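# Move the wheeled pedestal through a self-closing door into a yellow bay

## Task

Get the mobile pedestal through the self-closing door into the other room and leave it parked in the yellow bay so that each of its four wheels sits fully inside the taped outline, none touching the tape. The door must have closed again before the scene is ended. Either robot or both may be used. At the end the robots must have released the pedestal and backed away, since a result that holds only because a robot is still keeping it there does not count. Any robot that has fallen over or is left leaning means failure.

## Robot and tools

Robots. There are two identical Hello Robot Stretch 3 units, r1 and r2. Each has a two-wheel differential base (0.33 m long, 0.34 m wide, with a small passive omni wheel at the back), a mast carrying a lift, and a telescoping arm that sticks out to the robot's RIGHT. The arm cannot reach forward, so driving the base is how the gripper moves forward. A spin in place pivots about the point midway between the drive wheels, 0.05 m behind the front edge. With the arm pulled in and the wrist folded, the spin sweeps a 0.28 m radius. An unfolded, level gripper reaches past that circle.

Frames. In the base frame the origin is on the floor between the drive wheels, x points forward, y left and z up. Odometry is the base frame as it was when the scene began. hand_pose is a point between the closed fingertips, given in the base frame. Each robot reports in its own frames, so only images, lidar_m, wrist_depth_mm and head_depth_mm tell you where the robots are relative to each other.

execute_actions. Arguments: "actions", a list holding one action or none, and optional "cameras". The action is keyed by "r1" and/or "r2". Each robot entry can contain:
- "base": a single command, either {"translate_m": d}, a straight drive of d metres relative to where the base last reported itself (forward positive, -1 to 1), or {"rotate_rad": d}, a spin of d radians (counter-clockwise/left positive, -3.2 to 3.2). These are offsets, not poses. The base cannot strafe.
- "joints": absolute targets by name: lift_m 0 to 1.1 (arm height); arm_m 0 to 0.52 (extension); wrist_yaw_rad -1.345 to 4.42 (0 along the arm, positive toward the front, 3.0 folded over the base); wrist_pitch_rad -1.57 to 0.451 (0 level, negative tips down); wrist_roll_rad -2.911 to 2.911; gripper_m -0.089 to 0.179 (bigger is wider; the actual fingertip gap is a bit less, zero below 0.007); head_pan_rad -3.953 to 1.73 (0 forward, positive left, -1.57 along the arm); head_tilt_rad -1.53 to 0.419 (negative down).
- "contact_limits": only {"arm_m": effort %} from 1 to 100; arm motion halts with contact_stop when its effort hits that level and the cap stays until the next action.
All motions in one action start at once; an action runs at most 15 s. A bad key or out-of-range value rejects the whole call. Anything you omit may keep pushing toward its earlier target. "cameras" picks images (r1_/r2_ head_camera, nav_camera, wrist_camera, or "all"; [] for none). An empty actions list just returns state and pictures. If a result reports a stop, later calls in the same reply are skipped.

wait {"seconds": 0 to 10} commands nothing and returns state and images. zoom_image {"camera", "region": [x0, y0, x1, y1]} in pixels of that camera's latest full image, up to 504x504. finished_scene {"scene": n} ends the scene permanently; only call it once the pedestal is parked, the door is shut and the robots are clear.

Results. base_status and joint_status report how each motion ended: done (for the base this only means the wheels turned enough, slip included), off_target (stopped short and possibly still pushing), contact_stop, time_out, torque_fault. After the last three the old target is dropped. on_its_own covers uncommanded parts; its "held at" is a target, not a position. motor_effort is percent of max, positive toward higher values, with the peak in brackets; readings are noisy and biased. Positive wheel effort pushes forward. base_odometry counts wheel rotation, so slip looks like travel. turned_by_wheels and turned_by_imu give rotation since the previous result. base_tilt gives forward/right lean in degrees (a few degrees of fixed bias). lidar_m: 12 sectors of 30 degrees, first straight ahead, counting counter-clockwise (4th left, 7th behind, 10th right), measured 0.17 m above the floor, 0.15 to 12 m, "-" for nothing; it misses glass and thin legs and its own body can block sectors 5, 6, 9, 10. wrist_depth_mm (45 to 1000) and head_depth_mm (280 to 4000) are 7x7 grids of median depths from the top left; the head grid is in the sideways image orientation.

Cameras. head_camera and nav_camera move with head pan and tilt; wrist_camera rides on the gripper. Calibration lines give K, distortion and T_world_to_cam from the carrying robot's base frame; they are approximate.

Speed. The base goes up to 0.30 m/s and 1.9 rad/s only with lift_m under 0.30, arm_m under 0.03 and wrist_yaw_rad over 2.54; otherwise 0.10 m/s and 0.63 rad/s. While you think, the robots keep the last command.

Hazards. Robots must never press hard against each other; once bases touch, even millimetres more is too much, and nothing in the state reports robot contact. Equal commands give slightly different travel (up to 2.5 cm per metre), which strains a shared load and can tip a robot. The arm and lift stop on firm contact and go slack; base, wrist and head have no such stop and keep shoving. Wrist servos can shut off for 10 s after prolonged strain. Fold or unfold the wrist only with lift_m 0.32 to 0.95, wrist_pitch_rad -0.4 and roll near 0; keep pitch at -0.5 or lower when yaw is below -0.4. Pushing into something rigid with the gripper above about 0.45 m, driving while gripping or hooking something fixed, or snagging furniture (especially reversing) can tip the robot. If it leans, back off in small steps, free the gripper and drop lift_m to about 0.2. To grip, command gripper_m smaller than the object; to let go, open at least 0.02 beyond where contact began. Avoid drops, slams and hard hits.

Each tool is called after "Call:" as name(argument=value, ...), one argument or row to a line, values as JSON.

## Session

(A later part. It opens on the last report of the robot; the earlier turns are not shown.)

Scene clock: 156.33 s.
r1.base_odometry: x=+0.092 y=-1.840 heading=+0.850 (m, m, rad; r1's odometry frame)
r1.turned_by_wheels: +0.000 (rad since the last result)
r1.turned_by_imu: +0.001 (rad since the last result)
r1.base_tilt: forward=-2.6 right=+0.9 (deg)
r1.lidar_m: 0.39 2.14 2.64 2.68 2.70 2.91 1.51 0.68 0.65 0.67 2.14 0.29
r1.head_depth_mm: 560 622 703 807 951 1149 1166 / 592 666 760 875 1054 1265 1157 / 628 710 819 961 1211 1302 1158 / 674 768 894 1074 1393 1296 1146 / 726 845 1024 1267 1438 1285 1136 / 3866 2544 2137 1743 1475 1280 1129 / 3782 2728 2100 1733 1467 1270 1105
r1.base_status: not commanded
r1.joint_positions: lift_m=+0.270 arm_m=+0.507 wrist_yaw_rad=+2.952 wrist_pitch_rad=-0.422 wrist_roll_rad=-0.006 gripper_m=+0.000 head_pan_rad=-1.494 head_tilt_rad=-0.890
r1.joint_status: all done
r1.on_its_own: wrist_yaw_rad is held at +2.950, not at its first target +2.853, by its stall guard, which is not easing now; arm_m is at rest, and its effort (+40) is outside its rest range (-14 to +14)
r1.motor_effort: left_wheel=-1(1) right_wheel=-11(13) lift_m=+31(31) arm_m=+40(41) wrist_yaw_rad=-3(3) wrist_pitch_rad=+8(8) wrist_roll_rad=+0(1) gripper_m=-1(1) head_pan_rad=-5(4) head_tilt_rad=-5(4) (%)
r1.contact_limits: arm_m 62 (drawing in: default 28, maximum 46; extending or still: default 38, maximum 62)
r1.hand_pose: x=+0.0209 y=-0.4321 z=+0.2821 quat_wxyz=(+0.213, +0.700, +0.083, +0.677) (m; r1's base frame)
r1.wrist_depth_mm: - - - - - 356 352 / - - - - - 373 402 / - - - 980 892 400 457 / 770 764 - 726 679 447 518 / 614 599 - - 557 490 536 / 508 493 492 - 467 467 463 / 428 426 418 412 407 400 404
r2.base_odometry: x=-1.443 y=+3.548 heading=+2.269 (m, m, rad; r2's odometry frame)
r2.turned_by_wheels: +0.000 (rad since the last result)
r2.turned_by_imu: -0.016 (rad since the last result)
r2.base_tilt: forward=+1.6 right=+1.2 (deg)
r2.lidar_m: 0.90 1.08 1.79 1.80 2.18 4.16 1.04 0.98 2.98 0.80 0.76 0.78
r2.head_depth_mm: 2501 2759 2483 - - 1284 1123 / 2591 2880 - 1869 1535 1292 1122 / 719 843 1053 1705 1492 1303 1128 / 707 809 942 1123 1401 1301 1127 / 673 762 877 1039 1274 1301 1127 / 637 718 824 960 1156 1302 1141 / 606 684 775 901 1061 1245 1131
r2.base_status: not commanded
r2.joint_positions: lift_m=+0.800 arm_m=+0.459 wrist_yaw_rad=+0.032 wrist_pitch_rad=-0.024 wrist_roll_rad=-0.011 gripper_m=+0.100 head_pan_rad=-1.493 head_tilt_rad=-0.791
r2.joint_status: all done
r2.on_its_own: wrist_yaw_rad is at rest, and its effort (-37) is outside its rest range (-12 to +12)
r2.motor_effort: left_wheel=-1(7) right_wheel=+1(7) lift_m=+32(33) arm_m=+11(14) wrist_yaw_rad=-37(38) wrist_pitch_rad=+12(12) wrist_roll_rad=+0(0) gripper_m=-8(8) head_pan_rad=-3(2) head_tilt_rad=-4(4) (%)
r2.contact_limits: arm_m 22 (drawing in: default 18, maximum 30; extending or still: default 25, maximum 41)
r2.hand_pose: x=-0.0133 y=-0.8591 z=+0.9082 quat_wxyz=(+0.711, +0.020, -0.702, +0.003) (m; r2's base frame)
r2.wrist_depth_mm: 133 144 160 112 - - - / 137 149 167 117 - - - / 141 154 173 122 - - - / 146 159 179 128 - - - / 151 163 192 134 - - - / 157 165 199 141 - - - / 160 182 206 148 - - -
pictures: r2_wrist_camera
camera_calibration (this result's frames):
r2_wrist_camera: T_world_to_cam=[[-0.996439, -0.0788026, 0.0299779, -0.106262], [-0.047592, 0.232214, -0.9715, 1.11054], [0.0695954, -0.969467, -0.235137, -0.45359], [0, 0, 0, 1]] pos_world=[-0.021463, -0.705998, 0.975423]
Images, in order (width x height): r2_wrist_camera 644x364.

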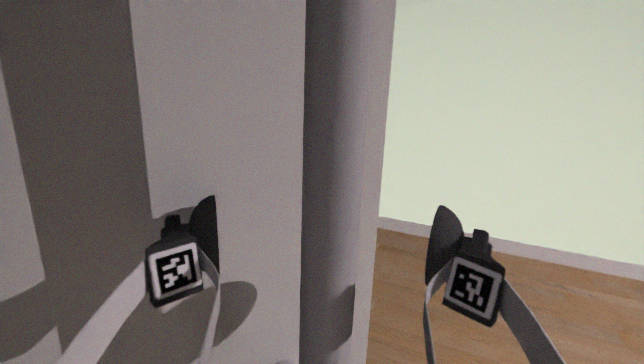

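Call:
execute_actions(
  actions=[
    {"r2":{"joints":{"arm_m":0.485,"gripper_m":-0.05}},"r1":{"joints":{"arm_m":0.51},"contact_limits":{"arm_m":62}}},
  ],
  cameras=["r2_wrist_camera"],
)

Call:
execute_actions(
  actions=[
    {"r2":{"joints":{"arm_m":0.0},"contact_limits":{"arm_m":46}},"r1":{"joints":{"arm_m":0.51},"contact_limits":{"arm_m":62}}},
  ],
  cameras=["r2_nav_camera","r1_nav_camera"],
)

Scene clock: 163.17 s.
r1.base_odometry: x=+0.092 y=-1.840 heading=+0.850 (m, m, rad; r1's odometry frame)
r1.turned_by_wheels: +0.001 (rad since the last result)
r1.turned_by_imu: +0.027 (rad since the last result)
r1.base_tilt: forward=-2.6 right=+1.0 (deg)
r1.lidar_m: 0.41 2.14 2.69 2.68 2.71 2.89 1.19 0.68 0.65 0.67 3.51 0.28
r1.head_depth_mm: 559 625 702 806 948 1149 1162 / 594 666 761 879 1050 1264 1155 / 634 716 824 962 1212 1296 1150 / 675 772 901 1084 1402 1282 1141 / 749 867 2035 1670 1449 1290 1134 / 3833 2646 2147 1746 1476 1276 1128 / 3796 2725 2111 1727 1465 1271 1024
r1.base_status: not commanded
r1.joint_positions: lift_m=+0.270 arm_m=+0.508 wrist_yaw_rad=+2.949 wrist_pitch_rad=-0.422 wrist_roll_rad=-0.006 gripper_m=+0.000 head_pan_rad=-1.494 head_tilt_rad=-0.891
r1.joint_status: all done
r1.on_its_own: wrist_yaw_rad is held at +2.950, not at its first target +2.853, by its stall guard, which is not easing now; right_wheel is at rest, and its effort (-20) is outside its rest range (-18 to +18); arm_m is at rest, and its effort (+24) is outside its rest range (-14 to +14)
r1.motor_effort: left_wheel=+9(35) right_wheel=-20(38) lift_m=+32(32) arm_m=+24(46) wrist_yaw_rad=+1(3) wrist_pitch_rad=+8(8) wrist_roll_rad=-1(1) gripper_m=-1(2) head_pan_rad=-4(4) head_tilt_rad=-3(4) (%)
r1.contact_limits: arm_m 62 (drawing in: default 28, maximum 46; extending or still: default 38, maximum 62)
r1.hand_pose: x=+0.0217 y=-0.4333 z=+0.2822 quat_wxyz=(+0.214, +0.700, +0.082, +0.676) (m; r1's base frame)
r1.wrist_depth_mm: - - - - - 345 346 / - - - - - 362 387 / - - - 970 866 393 438 / 781 783 - 729 667 435 503 / 617 609 - - 547 488 528 / 504 506 494 - 472 468 464 / 431 425 422 415 407 405 399
r2.base_odometry: x=-1.443 y=+3.549 heading=+2.270 (m, m, rad; r2's odometry frame)
r2.turned_by_wheels: +0.000 (rad since the last result)
r2.turned_by_imu: -0.014 (rad since the last result)
r2.base_tilt: forward=+1.6 right=+1.2 (deg)
r2.lidar_m: 0.90 1.07 1.80 1.80 2.15 4.02 1.05 0.98 2.97 0.82 0.77 0.78
r2.head_depth_mm: 2474 2818 2448 - - 1283 1118 / 2582 2894 2221 1865 1533 1297 1125 / 749 884 1100 1762 1496 1298 1120 / 724 824 960 1156 1429 1306 1132 / 685 775 894 1054 1300 1302 1131 / 648 731 835 974 1171 1309 1129 / 616 690 783 910 1071 1254 1129
r2.base_status: not commanded
r2.joint_positions: lift_m=+0.800 arm_m=+0.485 wrist_yaw_rad=+0.121 wrist_pitch_rad=-0.007 wrist_roll_rad=-0.011 gripper_m=-0.045 head_pan_rad=-1.494 head_tilt_rad=-0.793
r2.joint_status: gripper_m off_target (ended at -0.045, target -0.050); the others done
r2.on_its_own: wrist_yaw_rad is held at +0.110, not at your +0.000, by its stall guard, which is not easing now; wrist_yaw_rad is at rest, and its effort (-13) is outside its rest range (-12 to +12)
r2.motor_effort: left_wheel=+4(30) right_wheel=-5(26) lift_m=+29(32) arm_m=+4(14) wrist_yaw_rad=-13(80) wrist_pitch_rad=+4(47) wrist_roll_rad=+0(4) gripper_m=-35(99) head_pan_rad=-2(2) head_tilt_rad=-2(5) (%)
r2.hand_pose: x=+0.0094 y=-0.8838 z=+0.9126 quat_wxyz=(+0.710, +0.045, -0.701, +0.040) (m; r2's base frame)
r2.wrist_depth_mm: 128 137 149 98 - - - / 132 141 155 101 - - - / 136 146 161 105 - - - / 139 151 167 109 - - - / 144 156 171 113 - - - / 148 161 175 118 - - - / 154 165 190 126 - - -
pictures: r2_wrist_camera
camera_calibration (this result's frames):
r2_wrist_camera: T_world_to_cam=[[-0.985623, -0.166234, 0.0302159, -0.16336], [-0.0655114, 0.211157, -0.975254, 1.10659], [0.15574, -0.963213, -0.219011, -0.488047], [0, 0, 0, 1]] pos_world=[-0.0125089, -0.730914, 0.97726]
Images, in order (width x height): r2_wrist_camera 644x364.

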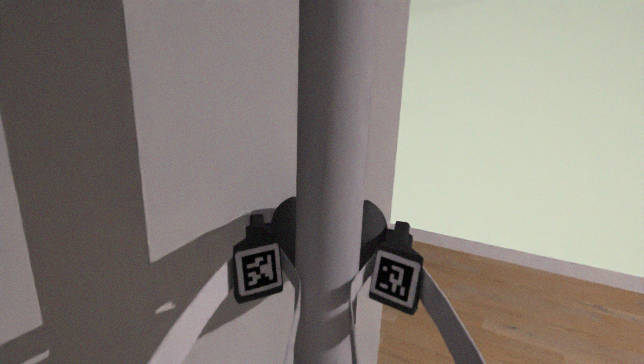

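Scene clock: 169.63 s.
r1.base_odometry: x=+0.092 y=-1.840 heading=+0.849 (m, m, rad; r1's odometry frame)
r1.turned_by_wheels: -0.001 (rad since the last result)
r1.turned_by_imu: -0.001 (rad since the last result)
r1.base_tilt: forward=-2.6 right=+1.0 (deg)
r1.lidar_m: 0.41 2.15 2.69 2.68 2.71 2.89 1.21 0.75 0.76 0.89 3.49 0.29
r1.head_depth_mm: 767 840 926 1037 1170 1284 1164 / 845 930 1038 1182 1356 1310 1151 / 2072 1065 1185 1374 1470 1303 1152 / - 1998 2182 1767 1452 1295 1142 / 3952 2118 2156 1762 1482 1284 1137 / 3811 2616 2144 1742 1471 1269 1133 / 3753 2676 2119 1735 1453 1273 1031
r1.base_status: not commanded
r1.joint_positions: lift_m=+0.270 arm_m=+0.510 wrist_yaw_rad=+2.949 wrist_pitch_rad=-0.422 wrist_roll_rad=-0.006 gripper_m=+0.000 head_pan_rad=-1.494 head_tilt_rad=-0.891
r1.joint_status: all done
r1.on_its_own: wrist_yaw_rad is held at +2.950, not at its first target +2.853, by its stall guard, which is not easing now
r1.motor_effort: left_wheel=-1(10) right_wheel=+1(20) lift_m=+31(31) arm_m=+4(25) wrist_yaw_rad=+0(0) wrist_pitch_rad=+8(8) wrist_roll_rad=-1(1) gripper_m=-1(1) head_pan_rad=-4(4) head_tilt_rad=-3(5) (%)
r1.contact_limits: arm_m 62 (drawing in: default 28, maximum 46; extending or still: default 38, maximum 62)
r1.hand_pose: x=+0.0217 y=-0.4348 z=+0.2822 quat_wxyz=(+0.214, +0.700, +0.082, +0.676) (m; r1's base frame)
r1.wrist_depth_mm: - - - - - 345 353 / - - - - - 364 392 / - - - 970 876 395 451 / 800 765 - 730 639 448 508 / 611 609 - - 550 493 530 / 507 504 495 - 485 464 457 / 431 427 423 414 404 402 393
r2.base_odometry: x=-1.443 y=+3.548 heading=+2.269 (m, m, rad; r2's odometry frame)
r2.turned_by_wheels: +0.000 (rad since the last result)
r2.turned_by_imu: +0.104 (rad since the last result)
r2.base_tilt: forward=-6.6 right=+13.3 (deg)
r2.lidar_m: 0.94 1.21 1.92 1.95 2.51 2.38 0.95 0.79 0.64 0.57 0.57 0.68
r2.head_depth_mm: 2351 2024 1701 1479 1295 1204 - / 316 379 473 1038 1279 1206 - / 299 349 396 469 702 - 1040 / - 345 423 547 761 1186 1103 / 296 343 420 538 749 1186 1119 / 294 338 412 526 724 1180 1140 / 293 333 404 513 703 1123 1162
r2.base_status: not commanded
r2.joint_positions: lift_m=+0.800 arm_m=+0.001 wrist_yaw_rad=+0.022 wrist_pitch_rad=+0.050 wrist_roll_rad=-0.015 gripper_m=-0.035 head_pan_rad=-1.494 head_tilt_rad=-0.793
r2.joint_status: all done
r2.on_its_own: base_tilt is 14.6 degrees off its reading at the scene's start (forward=+1.5 right=+1.2); wrist_yaw_rad is held at +0.035, not at your +0.000, by its stall guard, which is not easing now; gripper_m is held at -0.036, not at your -0.050, by its stall guard, which is not easing now; wrist_yaw_rad is at rest, and its effort (+16) is outside its rest range (-12 to +12); wrist_pitch_rad is at rest, and its effort (-25) is outside its rest range (-20 to +32)
r2.motor_effort: left_wheel=+1(7) right_wheel=+0(28) lift_m=+14(28) arm_m=-12(22) wrist_yaw_rad=+16(76) wrist_pitch_rad=-25(100) wrist_roll_rad=+2(1) gripper_m=-27(34) head_pan_rad=-2(2) head_tilt_rad=-4(3) (%)
r2.contact_limits: arm_m 30 (drawing in: default 18, maximum 30; extending or still: default 25, maximum 41)
r2.hand_pose: x=-0.0158 y=-0.4034 z=+0.9279 quat_wxyz=(+0.712, -0.010, -0.701, +0.025) (m; r2's base frame)
r2.wrist_depth_mm: 152 154 159 97 168 - - / 159 163 167 103 178 - - / 167 171 177 109 187 - - / 178 180 186 116 199 - - / 188 192 197 123 217 - - / 199 204 211 131 - - - / 212 221 230 188 246 - -
pictures: r1_nav_camera (sideways: a quarter turn counterclockwise sets it upright), r2_nav_camera (sideways: a quarter turn counterclockwise sets it upright)
camera_calibration (this result's frames):
r1_nav_camera: T_world_to_cam=[[0.0718758, -0.745011, 0.663169, -0.819814], [-0.995028, -0.0995216, -0.00396016, 0.0583835], [0.06895, -0.659587, -0.748459, 0.929455], [0, 0, 0, 1]] pos_world=[0.0529321, 0.00809666, 1.23957]
r2_nav_camera: T_world_to_cam=[[0.079391, -0.71642, 0.693138, -0.864876], [-0.991228, -0.130439, -0.0212863, 0.0831209], [0.105662, -0.685367, -0.720491, 0.886191], [0, 0, 0, 1]] pos_world=[0.0574184, -0.0014057, 1.23974]
Images, in order (width x height): r1_nav_camera 672x504, r2_nav_camera 672x504.

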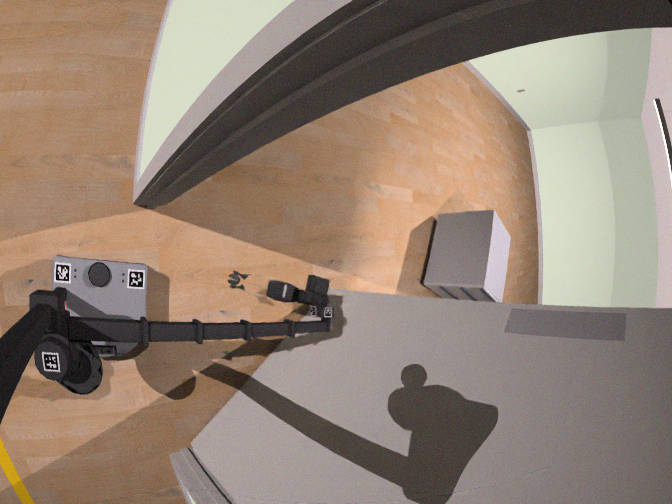

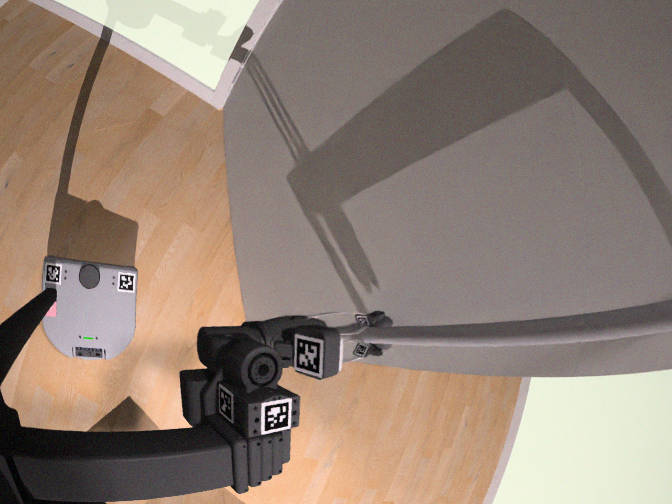

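Call:
execute_actions(
  actions=[
    {"r1":{"joints":{"arm_m":0.0},"base":{"translate_m":-0.15}},"r2":{"joints":{"arm_m":0.0},"contact_limits":{"arm_m":30}}},
  ],
  cameras=[],
)

Call:
execute_actions(
  actions=[
    {"r1":{"base":{"rotate_rad":-1.37}},"r2":{"joints":{"arm_m":0.0},"contact_limits":{"arm_m":30}}},
  ],
  cameras=[],
)

Call:
execute_actions(
  actions=[
    {"r1":{"base":{"translate_m":0.85}},"r2":{"joints":{"arm_m":0.0},"contact_limits":{"arm_m":30}}},
  ],
  cameras=[],
)

Call:
execute_actions(
  actions=[
    {"r1":{"joints":{"arm_m":0.2},"contact_limits":{"arm_m":62}},"r2":{"joints":{"arm_m":0.0},"contact_limits":{"arm_m":30}}},
  ],
  cameras=["r2_nav_camera","r1_nav_camera"],
)

Scene clock: 183.17 s.
r1.base_odometry: x=-0.007 y=-1.952 heading=+0.849 (m, m, rad; r1's odometry frame)
r1.turned_by_wheels: +0.000 (rad since the last result)
r1.turned_by_imu: +0.000 (rad since the last result)
r1.base_tilt: forward=-2.6 right=+1.0 (deg)
r1.lidar_m: 0.43 2.29 2.87 2.66 2.69 2.72 1.36 0.65 0.65 0.76 2.13 0.43
r1.head_depth_mm: 654 712 787 880 995 1155 1171 / 719 790 881 1006 1158 1284 1147 / 798 891 1012 1174 1383 1296 1141 / 900 1020 1180 1399 1490 1299 1157 / 3948 2063 2159 1763 1479 1289 1145 / 3911 2220 2137 1744 1468 1282 1132 / 3707 2678 2129 1734 1464 1274 1123
r1.base_status: done
r1.joint_positions: lift_m=+0.270 arm_m=+0.000 wrist_yaw_rad=+2.949 wrist_pitch_rad=-0.422 wrist_roll_rad=-0.006 gripper_m=+0.000 head_pan_rad=-1.494 head_tilt_rad=-0.891
r1.joint_status: all done
r1.on_its_own: wrist_yaw_rad is held at +2.950, not at its first target +2.853, by its stall guard, which is not easing now
r1.motor_effort: left_wheel=-1(4) right_wheel=+0(1) lift_m=+31(32) arm_m=-5(7) wrist_yaw_rad=+1(1) wrist_pitch_rad=+8(8) wrist_roll_rad=-1(0) gripper_m=-1(1) head_pan_rad=-5(4) head_tilt_rad=-3(3) (%)
r1.hand_pose: x=+0.0217 y=+0.0745 z=+0.2822 quat_wxyz=(+0.214, +0.700, +0.082, +0.676) (m; r1's base frame)
r1.wrist_depth_mm: - - - - - - - / - - - - - - - / - - - 955 947 881 867 / 786 760 734 730 703 689 671 / 622 597 584 603 567 565 539 / 504 504 - - 482 468 461 / 445 - - - 406 404 394
r2.base_odometry: x=-1.443 y=+3.548 heading=+2.269 (m, m, rad; r2's odometry frame)
r2.turned_by_wheels: +0.000 (rad since the last result)
r2.turned_by_imu: -0.001 (rad since the last result)
r2.base_tilt: forward=-6.6 right=+13.2 (deg)
r2.lidar_m: 0.94 1.21 1.92 1.95 2.50 2.39 0.95 0.79 0.64 0.57 0.57 0.68
r2.head_depth_mm: 2362 2013 1709 1464 1290 1199 - / 316 380 473 1037 1280 1208 - / 299 349 397 470 704 - 1047 / - 346 424 548 766 1184 1108 / 297 344 418 538 750 1189 1123 / 294 338 412 525 727 1177 1135 / 292 333 404 514 704 1118 1168
r2.base_status: not commanded
r2.joint_positions: lift_m=+0.800 arm_m=+0.001 wrist_yaw_rad=+0.022 wrist_pitch_rad=+0.050 wrist_roll_rad=-0.015 gripper_m=-0.035 head_pan_rad=-1.494 head_tilt_rad=-0.793
r2.joint_status: all done
r2.on_its_own: base_tilt is 14.5 degrees off its reading at the scene's start (forward=+1.5 right=+1.2); wrist_yaw_rad is held at +0.035, not at your +0.000, by its stall guard, which is not easing now; gripper_m is held at -0.036, not at your -0.050, by its stall guard, which is not easing now; wrist_yaw_rad is at rest, and its effort (+16) is outside its rest range (-12 to +12); wrist_pitch_rad is at rest, and its effort (-25) is outside its rest range (-20 to +32)
r2.motor_effort: left_wheel=+1(0) right_wheel=+0(0) lift_m=+14(14) arm_m=-12(13) wrist_yaw_rad=+16(15) wrist_pitch_rad=-25(25) wrist_roll_rad=+2(2) gripper_m=-27(26) head_pan_rad=-3(2) head_tilt_rad=-3(3) (%)
r2.contact_limits: arm_m 30 (drawing in: default 18, maximum 30; extending or still: default 25, maximum 41)
r2.hand_pose: x=-0.0158 y=-0.4034 z=+0.9279 quat_wxyz=(+0.712, -0.010, -0.701, +0.025) (m; r2's base frame)
r2.wrist_depth_mm: 151 154 158 97 169 - - / 158 162 167 103 177 - - / 168 172 176 109 188 - - / 177 181 187 116 201 - - / 187 192 198 123 216 - - / 198 206 210 132 - - - / 213 219 229 187 245 - -
pictures: none
No camera images: the call's "cameras" was empty. Leave "cameras" out to get every camera's image.

Scene clock: 185.37 s.
r1.base_odometry: x=-0.007 y=-1.952 heading=-0.521 (m, m, rad; r1's odometry frame)
r1.turned_by_wheels: -1.370 (rad since the last result)
r1.turned_by_imu: -1.350 (rad since the last result)
r1.base_tilt: forward=-2.5 right=+1.1 (deg)
r1.lidar_m: 0.89 2.99 0.43 0.97 2.42 2.71 2.66 2.84 2.57 0.66 0.65 0.67
r1.head_depth_mm: 2161 2471 2250 1809 1527 1321 1160 / 2228 2540 2210 1813 1523 1309 1155 / 2117 2497 2194 1798 1509 1305 1147 / 877 1075 1392 1674 1492 1292 1153 / 561 650 764 937 1206 1287 1144 / 554 641 748 881 1101 1269 1132 / 538 601 694 820 1002 1226 1122
r1.base_status: done
r1.joint_positions: lift_m=+0.270 arm_m=+0.000 wrist_yaw_rad=+2.949 wrist_pitch_rad=-0.422 wrist_roll_rad=-0.006 gripper_m=+0.000 head_pan_rad=-1.494 head_tilt_rad=-0.891
r1.joint_status: not commanded
r1.on_its_own: wrist_yaw_rad is held at +2.950, not at its first target +2.853, by its stall guard, which is not easing now
r1.motor_effort: left_wheel=+4(10) right_wheel=-2(5) lift_m=+32(32) arm_m=-5(5) wrist_yaw_rad=+1(0) wrist_pitch_rad=+8(8) wrist_roll_rad=+0(1) gripper_m=-1(1) head_pan_rad=-4(4) head_tilt_rad=-4(3) (%)
r1.hand_pose: x=+0.0217 y=+0.0745 z=+0.2822 quat_wxyz=(+0.214, +0.700, +0.082, +0.676) (m; r1's base frame)
r1.wrist_depth_mm: - - - - 417 422 - / - - - - 452 - - / - - - 926 497 826 886 / 778 767 727 727 546 680 686 / 616 610 585 609 564 569 549 / 501 506 - - 479 466 456 / 439 - - - 411 403 396
r2.base_odometry: x=-1.443 y=+3.548 heading=+2.269 (m, m, rad; r2's odometry frame)
r2.turned_by_wheels: +0.000 (rad since the last result)
r2.turned_by_imu: +0.000 (rad since the last result)
r2.base_tilt: forward=-6.6 right=+13.2 (deg)
r2.lidar_m: 0.94 1.21 1.92 1.95 2.51 2.39 0.96 0.80 0.64 0.57 0.57 0.68
r2.head_depth_mm: 2359 2018 1704 1461 1287 1190 - / 316 379 474 1038 1284 1212 - / 299 348 396 470 705 - 1043 / - 346 423 547 763 1172 1102 / 297 343 419 537 749 1189 1121 / 294 338 412 526 727 1178 1142 / 292 333 405 514 703 1116 1159
r2.base_status: not commanded
r2.joint_positions: lift_m=+0.800 arm_m=+0.001 wrist_yaw_rad=+0.022 wrist_pitch_rad=+0.050 wrist_roll_rad=-0.015 gripper_m=-0.035 head_pan_rad=-1.494 head_tilt_rad=-0.793
r2.joint_status: all done
r2.on_its_own: base_tilt is 14.5 degrees off its reading at the scene's start (forward=+1.5 right=+1.2); wrist_yaw_rad is held at +0.035, not at your +0.000, by its stall guard, which is not easing now; gripper_m is held at -0.036, not at your -0.050, by its stall guard, which is not easing now; wrist_yaw_rad is at rest, and its effort (+16) is outside its rest range (-12 to +12); wrist_pitch_rad is at rest, and its effort (-24) is outside its rest range (-20 to +32)
r2.motor_effort: left_wheel=+1(1) right_wheel=+0(0) lift_m=+14(14) arm_m=-13(13) wrist_yaw_rad=+16(16) wrist_pitch_rad=-24(25) wrist_roll_rad=+2(1) gripper_m=-27(27) head_pan_rad=-2(2) head_tilt_rad=-3(3) (%)
r2.contact_limits: arm_m 30 (drawing in: default 18, maximum 30; extending or still: default 25, maximum 41)
r2.hand_pose: x=-0.0158 y=-0.4034 z=+0.9279 quat_wxyz=(+0.712, -0.010, -0.701, +0.025) (m; r2's base frame)
r2.wrist_depth_mm: 150 154 158 97 169 - - / 158 162 167 102 178 - - / 167 172 177 109 188 - - / 177 180 188 116 200 - - / 188 191 199 123 216 - - / 199 204 210 131 - - - / 211 219 228 188 246 - -
pictures: none
No camera images: the call's "cameras" was empty. Leave "cameras" out to get every camera's image.

Scene clock: 190.03 s.
r1.base_odometry: x=+0.730 y=-2.375 heading=-0.521 (m, m, rad; r1's odometry frame)
r1.turned_by_wheels: +0.000 (rad since the last result)
r1.turned_by_imu: +0.006 (rad since the last result)
r1.base_tilt: forward=-2.6 right=+1.0 (deg)
r1.lidar_m: 1.10 2.87 2.23 1.62 0.73 0.63 3.52 0.87 0.30 0.22 0.21 0.21
r1.head_depth_mm: - - 297 361 513 887 1159 / - - - 326 446 707 1139 / - - - 309 395 585 1092 / - - - 293 355 501 811 / - - - - 321 437 656 / - - - - 304 388 569 / - - - - 294 349 488
r1.base_status: done
r1.joint_positions: lift_m=+0.270 arm_m=+0.000 wrist_yaw_rad=+2.949 wrist_pitch_rad=-0.422 wrist_roll_rad=-0.006 gripper_m=+0.000 head_pan_rad=-1.494 head_tilt_rad=-0.891
r1.joint_status: not commanded
r1.on_its_own: wrist_yaw_rad is held at +2.950, not at its first target +2.853, by its stall guard, which is not easing now
r1.motor_effort: left_wheel=+3(10) right_wheel=-2(4) lift_m=+31(32) arm_m=-5(5) wrist_yaw_rad=+1(1) wrist_pitch_rad=+7(8) wrist_roll_rad=-1(0) gripper_m=-1(1) head_pan_rad=-4(4) head_tilt_rad=-4(3) (%)
r1.hand_pose: x=+0.0217 y=+0.0745 z=+0.2822 quat_wxyz=(+0.214, +0.700, +0.082, +0.676) (m; r1's base frame)
r1.wrist_depth_mm: 674 - - - - - - / 686 - - - - - - / 705 - - 944 929 891 887 / 673 765 731 731 704 690 679 / 597 601 585 604 574 560 543 / 506 503 - - 480 470 464 / 443 - - - 409 401 397
r2.base_odometry: x=-1.443 y=+3.548 heading=+2.269 (m, m, rad; r2's odometry frame)
r2.turned_by_wheels: +0.000 (rad since the last result)
r2.turned_by_imu: -0.001 (rad since the last result)
r2.base_tilt: forward=-6.5 right=+13.2 (deg)
r2.lidar_m: 0.94 1.21 1.92 1.95 2.51 2.39 0.96 0.80 0.64 0.57 0.57 0.68
r2.head_depth_mm: 2379 2023 1699 1467 1295 1201 - / 316 379 474 1037 1279 1206 - / 299 349 397 470 702 - 1044 / - 346 423 548 762 1180 1096 / 297 343 419 537 748 1187 1121 / 294 338 411 524 725 1176 1140 / 292 333 405 514 705 1123 1166
r2.base_status: not commanded
r2.joint_positions: lift_m=+0.800 arm_m=+0.001 wrist_yaw_rad=+0.022 wrist_pitch_rad=+0.050 wrist_roll_rad=-0.015 gripper_m=-0.035 head_pan_rad=-1.494 head_tilt_rad=-0.793
r2.joint_status: all done
r2.on_its_own: base_tilt is 14.4 degrees off its reading at the scene's start (forward=+1.5 right=+1.2); wrist_yaw_rad is held at +0.035, not at your +0.000, by its stall guard, which is not easing now; gripper_m is held at -0.036, not at your -0.050, by its stall guard, which is not easing now; wrist_yaw_rad is at rest, and its effort (+16) is outside its rest range (-12 to +12); wrist_pitch_rad is at rest, and its effort (-25) is outside its rest range (-20 to +32)
r2.motor_effort: left_wheel=+1(0) right_wheel=+0(0) lift_m=+14(14) arm_m=-13(12) wrist_yaw_rad=+16(15) wrist_pitch_rad=-25(25) wrist_roll_rad=+2(2) gripper_m=-25(27) head_pan_rad=-2(2) head_tilt_rad=-3(3) (%)
r2.contact_limits: arm_m 30 (drawing in: default 18, maximum 30; extending or still: default 25, maximum 41)
r2.hand_pose: x=-0.0158 y=-0.4034 z=+0.9279 quat_wxyz=(+0.712, -0.010, -0.701, +0.025) (m; r2's base frame)
r2.wrist_depth_mm: 151 155 159 97 169 - - / 159 162 166 103 178 - - / 167 171 177 109 188 - - / 177 181 187 116 201 - - / 188 192 198 123 217 - - / 198 205 209 131 - - - / 213 219 230 188 247 - -
pictures: none
No camera images: the call's "cameras" was empty. Leave "cameras" out to get every camera's image.

Scene clock: 193.50 s.
r1.base_odometry: x=+0.730 y=-2.375 heading=-0.521 (m, m, rad; r1's odometry frame)
r1.turned_by_wheels: +0.000 (rad since the last result)
r1.turned_by_imu: +0.000 (rad since the last result)
r1.base_tilt: forward=-2.6 right=+1.0 (deg)
r1.lidar_m: 1.10 2.88 2.24 1.62 0.72 0.63 3.51 0.91 0.48 0.41 0.41 0.47
r1.head_depth_mm: 356 414 495 617 816 1201 1161 / 349 405 482 596 775 1120 1159 / 342 395 468 575 746 977 1154 / 335 386 456 556 714 897 1105 / 329 378 444 539 685 933 1137 / 323 370 433 523 659 888 1112 / 317 362 422 506 633 845 1105
r1.base_status: not commanded
r1.joint_positions: lift_m=+0.270 arm_m=+0.200 wrist_yaw_rad=+3.000 wrist_pitch_rad=-0.422 wrist_roll_rad=-0.006 gripper_m=+0.000 head_pan_rad=-1.494 head_tilt_rad=-0.891
r1.joint_status: all done
r1.on_its_own: wrist_yaw_rad is held at +2.997, not at its first target +2.853, by its stall guard, which is not easing now
r1.motor_effort: left_wheel=+3(4) right_wheel=-2(4) lift_m=+32(31) arm_m=+4(27) wrist_yaw_rad=-3(30) wrist_pitch_rad=+8(8) wrist_roll_rad=-1(1) gripper_m=-1(0) head_pan_rad=-4(4) head_tilt_rad=-3(4) (%)
r1.contact_limits: arm_m 62 (drawing in: default 28, maximum 46; extending or still: default 38, maximum 62)
r1.hand_pose: x=+0.0104 y=-0.1229 z=+0.2822 quat_wxyz=(+0.197, +0.698, +0.099, +0.682) (m; r1's base frame)
r1.wrist_depth_mm: 694 - - - - - - / 686 - - - - - - / 665 890 - 956 934 919 885 / 655 764 801 748 712 689 662 / 622 - - - 570 560 548 / 511 - - - 475 465 458 / - - - - 409 399 394
r2.base_odometry: x=-1.443 y=+3.548 heading=+2.269 (m, m, rad; r2's odometry frame)
r2.turned_by_wheels: +0.000 (rad since the last result)
r2.turned_by_imu: -0.522 (rad since the last result)
r2.base_tilt: forward=+1.2 right=+1.9 (deg)
r2.lidar_m: 0.56 0.84 1.07 1.80 1.82 2.34 4.99 1.02 1.07 0.39 0.38 0.40
r2.head_depth_mm: 2515 2879 2335 1814 1513 1337 - / 315 317 482 1763 1518 - - / 325 374 430 491 594 - - / 312 357 417 501 625 842 1105 / 299 340 395 471 578 755 1066 / 292 326 375 440 538 687 951 / 286 312 357 417 502 628 846
r2.base_status: not commanded
r2.joint_positions: lift_m=+0.800 arm_m=+0.001 wrist_yaw_rad=-0.050 wrist_pitch_rad=-0.155 wrist_roll_rad=-0.007 gripper_m=-0.035 head_pan_rad=-1.494 head_tilt_rad=-0.793
r2.joint_status: all done
r2.on_its_own: wrist_yaw_rad is held at -0.022, not at your +0.000, by its stall guard, which is still easing; gripper_m is held at -0.036, not at your -0.050, by its stall guard, which is not easing now; wrist_pitch_rad is at rest, and its effort (+78) is outside its rest range (-20 to +32)
r2.motor_effort: left_wheel=+1(1) right_wheel=+3(10) lift_m=+34(34) arm_m=-9(12) wrist_yaw_rad=+34(47) wrist_pitch_rad=+78(79) wrist_roll_rad=-2(3) gripper_m=-26(26) head_pan_rad=-2(3) head_tilt_rad=-3(2) (%)
r2.contact_limits: arm_m 30 (drawing in: default 18, maximum 30; extending or still: default 25, maximum 41)
r2.hand_pose: x=-0.0341 y=-0.3951 z=+0.8750 quat_wxyz=(+0.706, +0.037, -0.703, -0.073) (m; r2's base frame)
r2.wrist_depth_mm: 121 129 144 95 - - - / 126 135 151 100 - - - / 132 143 160 107 - - - / 138 151 170 115 - - - / 145 159 180 122 - - - / 153 168 189 129 - - 963 / 162 180 215 155 - - 948
pictures: r1_nav_camera (sideways: a quarter turn counterclockwise sets it upright), r2_nav_camera (sideways: a quarter turn counterclockwise sets it upright)
camera_calibration (this result's frames):
r1_nav_camera: T_world_to_cam=[[0.0718757, -0.745011, 0.663169, -0.819814], [-0.995028, -0.0995215, -0.00396017, 0.0583835], [0.0689499, -0.659587, -0.748459, 0.929455], [0, 0, 0, 1]] pos_world=[0.0529321, 0.00809667, 1.23957]
r2_nav_camera: T_world_to_cam=[[0.0793914, -0.716425, 0.693133, -0.864869], [-0.991228, -0.130439, -0.0212867, 0.0831214], [0.105662, -0.685362, -0.720496, 0.886197], [0, 0, 0, 1]] pos_world=[0.0574184, -0.00140526, 1.23974]
Images, in order (width x height): r1_nav_camera 672x504, r2_nav_camera 672x504.

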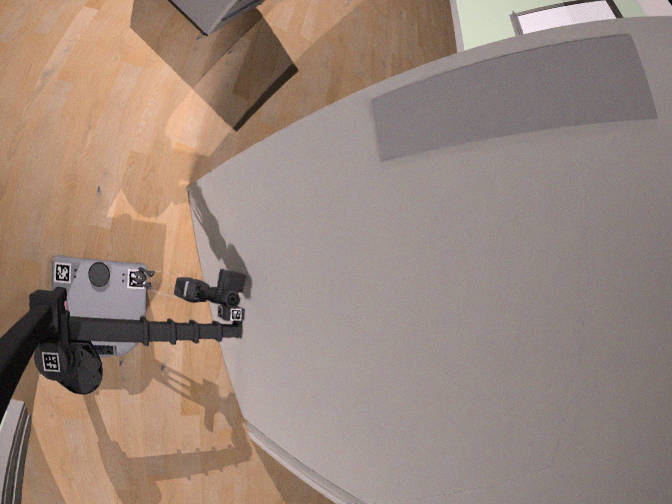

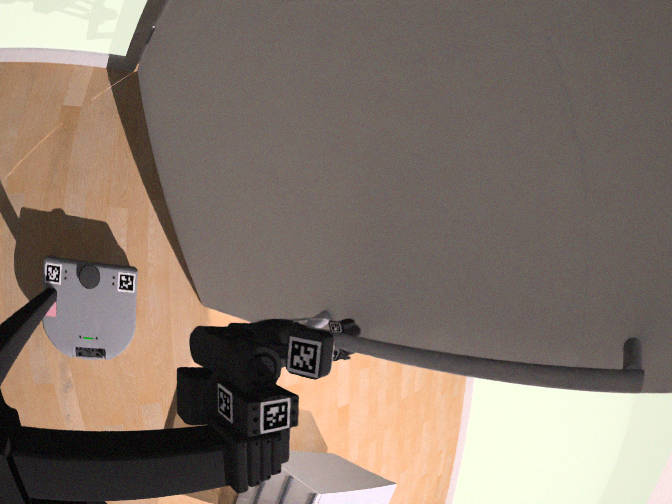

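Call:
execute_actions(
  actions=[
    {"r1":{"joints":{"arm_m":0.0,"head_pan_rad":0}},"r2":{"joints":{"lift_m":0.77}}},
  ],
  cameras=[],
)

Call:
execute_actions(
  actions=[
    {"r1":{"base":{"rotate_rad":0.6}}},
  ],
  cameras=[],
)

Call:
execute_actions(
  actions=[
    {"r1":{"base":{"translate_m":1}}},
  ],
  cameras=[],
)

Call:
execute_actions(
  actions=[
    {"r1":{"base":{"rotate_rad":-0.68}}},
  ],
  cameras=[],
)

Call:
execute_actions(
  actions=[
    {"r1":{"base":{"translate_m":1}}},
  ],
  cameras=[],
)

Call:
execute_actions(
  actions=[
    {"r1":{"base":{"rotate_rad":-1.1}}},
  ],
  cameras=[],
)

Call:
execute_actions(
  actions=[
    {"r1":{"base":{"translate_m":0.65}}},
  ],
  cameras=[],
)

Call:
execute_actions(
  actions=[
    {"r1":{"base":{"rotate_rad":-2.08},"joints":{"lift_m":0.31}}},
  ],
  cameras=["r1_nav_camera"],
)

Scene clock: 209.10 s.
r1.base_odometry: x=+0.730 y=-2.375 heading=-0.521 (m, m, rad; r1's odometry frame)
r1.turned_by_wheels: +0.000 (rad since the last result)
r1.turned_by_imu: +0.001 (rad since the last result)
r1.base_tilt: forward=-2.6 right=+1.0 (deg)
r1.lidar_m: 1.09 2.87 2.23 1.63 0.73 0.63 3.50 0.91 0.49 0.41 0.41 0.47
r1.head_depth_mm: - 2946 2208 1808 1534 1318 897 / - 2917 1493 1760 1517 1311 1138 / - 2870 1375 1568 1503 1303 1145 / 3989 2787 1437 1649 1495 1296 1135 / 3877 2774 1529 1711 1492 1284 1136 / 3842 2737 2124 1726 1467 1277 1130 / 3719 2687 2103 1726 1474 1273 1120
r1.base_status: not commanded
r1.joint_positions: lift_m=+0.270 arm_m=+0.000 wrist_yaw_rad=+2.999 wrist_pitch_rad=-0.422 wrist_roll_rad=-0.006 gripper_m=+0.000 head_pan_rad=-0.007 head_tilt_rad=-0.891
r1.joint_status: all done
r1.on_its_own: wrist_yaw_rad is held at +2.997, not at its first target +2.853, by its stall guard, which is not easing now
r1.motor_effort: left_wheel=+3(3) right_wheel=-1(1) lift_m=+31(32) arm_m=-5(6) wrist_yaw_rad=-3(4) wrist_pitch_rad=+8(7) wrist_roll_rad=-1(1) gripper_m=-1(1) head_pan_rad=+4(56) head_tilt_rad=-3(3) (%)
r1.hand_pose: x=+0.0105 y=+0.0764 z=+0.2822 quat_wxyz=(+0.197, +0.698, +0.099, +0.682) (m; r1's base frame)
r1.wrist_depth_mm: 653 - - - - - - / 658 - - - - - - / 661 826 - 955 943 915 881 / 637 758 753 741 713 689 674 / 592 602 589 602 569 555 556 / 501 514 - - 473 468 457 / 449 - - - 403 401 395
r2.base_odometry: x=-1.443 y=+3.548 heading=+2.269 (m, m, rad; r2's odometry frame)
r2.turned_by_wheels: +0.000 (rad since the last result)
r2.turned_by_imu: +0.045 (rad since the last result)
r2.base_tilt: forward=+1.6 right=+1.3 (deg)
r2.lidar_m: 0.60 0.85 1.13 1.80 1.85 2.43 4.98 1.02 1.17 0.39 0.38 0.41
r2.head_depth_mm: 360 2778 2347 1852 1527 1354 - / 328 331 389 542 1502 1353 - / 323 371 437 522 605 - - / 312 357 417 499 625 832 1088 / 301 343 397 474 584 760 1066 / 294 330 380 449 546 700 971 / 289 318 364 426 514 648 874
r2.base_status: not commanded
r2.joint_positions: lift_m=+0.771 arm_m=+0.001 wrist_yaw_rad=-0.145 wrist_pitch_rad=-0.075 wrist_roll_rad=-0.007 gripper_m=-0.035 head_pan_rad=-1.494 head_tilt_rad=-0.793
r2.joint_status: lift_m contact_stop (moved -0.028 of -0.030)
r2.on_its_own: wrist_yaw_rad is held at -0.156, not at your +0.000, by its stall guard, which is not easing now; wrist_pitch_rad is held at -0.173, not at your +0.000, by its stall guard, which is not easing now; gripper_m is held at -0.036, not at your -0.050, by its stall guard, which is not easing now; lift_m is slack since a contact_stop, until your next command for it; wrist_yaw_rad is at rest, and its effort (-13) is outside its rest range (-12 to +12); wrist_pitch_rad is at rest, and its effort (-49) is outside its rest range (-20 to +32)
r2.motor_effort: left_wheel=+2(3) right_wheel=-3(1) lift_m=+25(32) arm_m=-10(9) wrist_yaw_rad=-13(13) wrist_pitch_rad=-49(51) wrist_roll_rad=-3(3) gripper_m=-23(22) head_pan_rad=-2(2) head_tilt_rad=-2(3) (%)
r2.hand_pose: x=-0.0581 y=-0.3971 z=+0.8668 quat_wxyz=(+0.705, -0.024, -0.704, -0.078) (m; r2's base frame)
r2.wrist_depth_mm: 125 135 151 102 - - - / 129 140 158 108 - - - / 134 146 165 113 - - - / 138 151 173 118 - - - / 143 157 179 124 - - - / 148 165 183 132 - - 910 / 154 171 203 144 - - 886
pictures: none
No camera images: the call's "cameras" was empty. Leave "cameras" out to get every camera's image.

not run: a stop came earlier in this reply.

not run: a stop came earlier in this reply.

not run: a stop came earlier in this reply.

not run: a stop came earlier in this reply.

not run: a stop came earlier in this reply.

not run: a stop came earlier in this reply.

not run: a stop came earlier in this reply.


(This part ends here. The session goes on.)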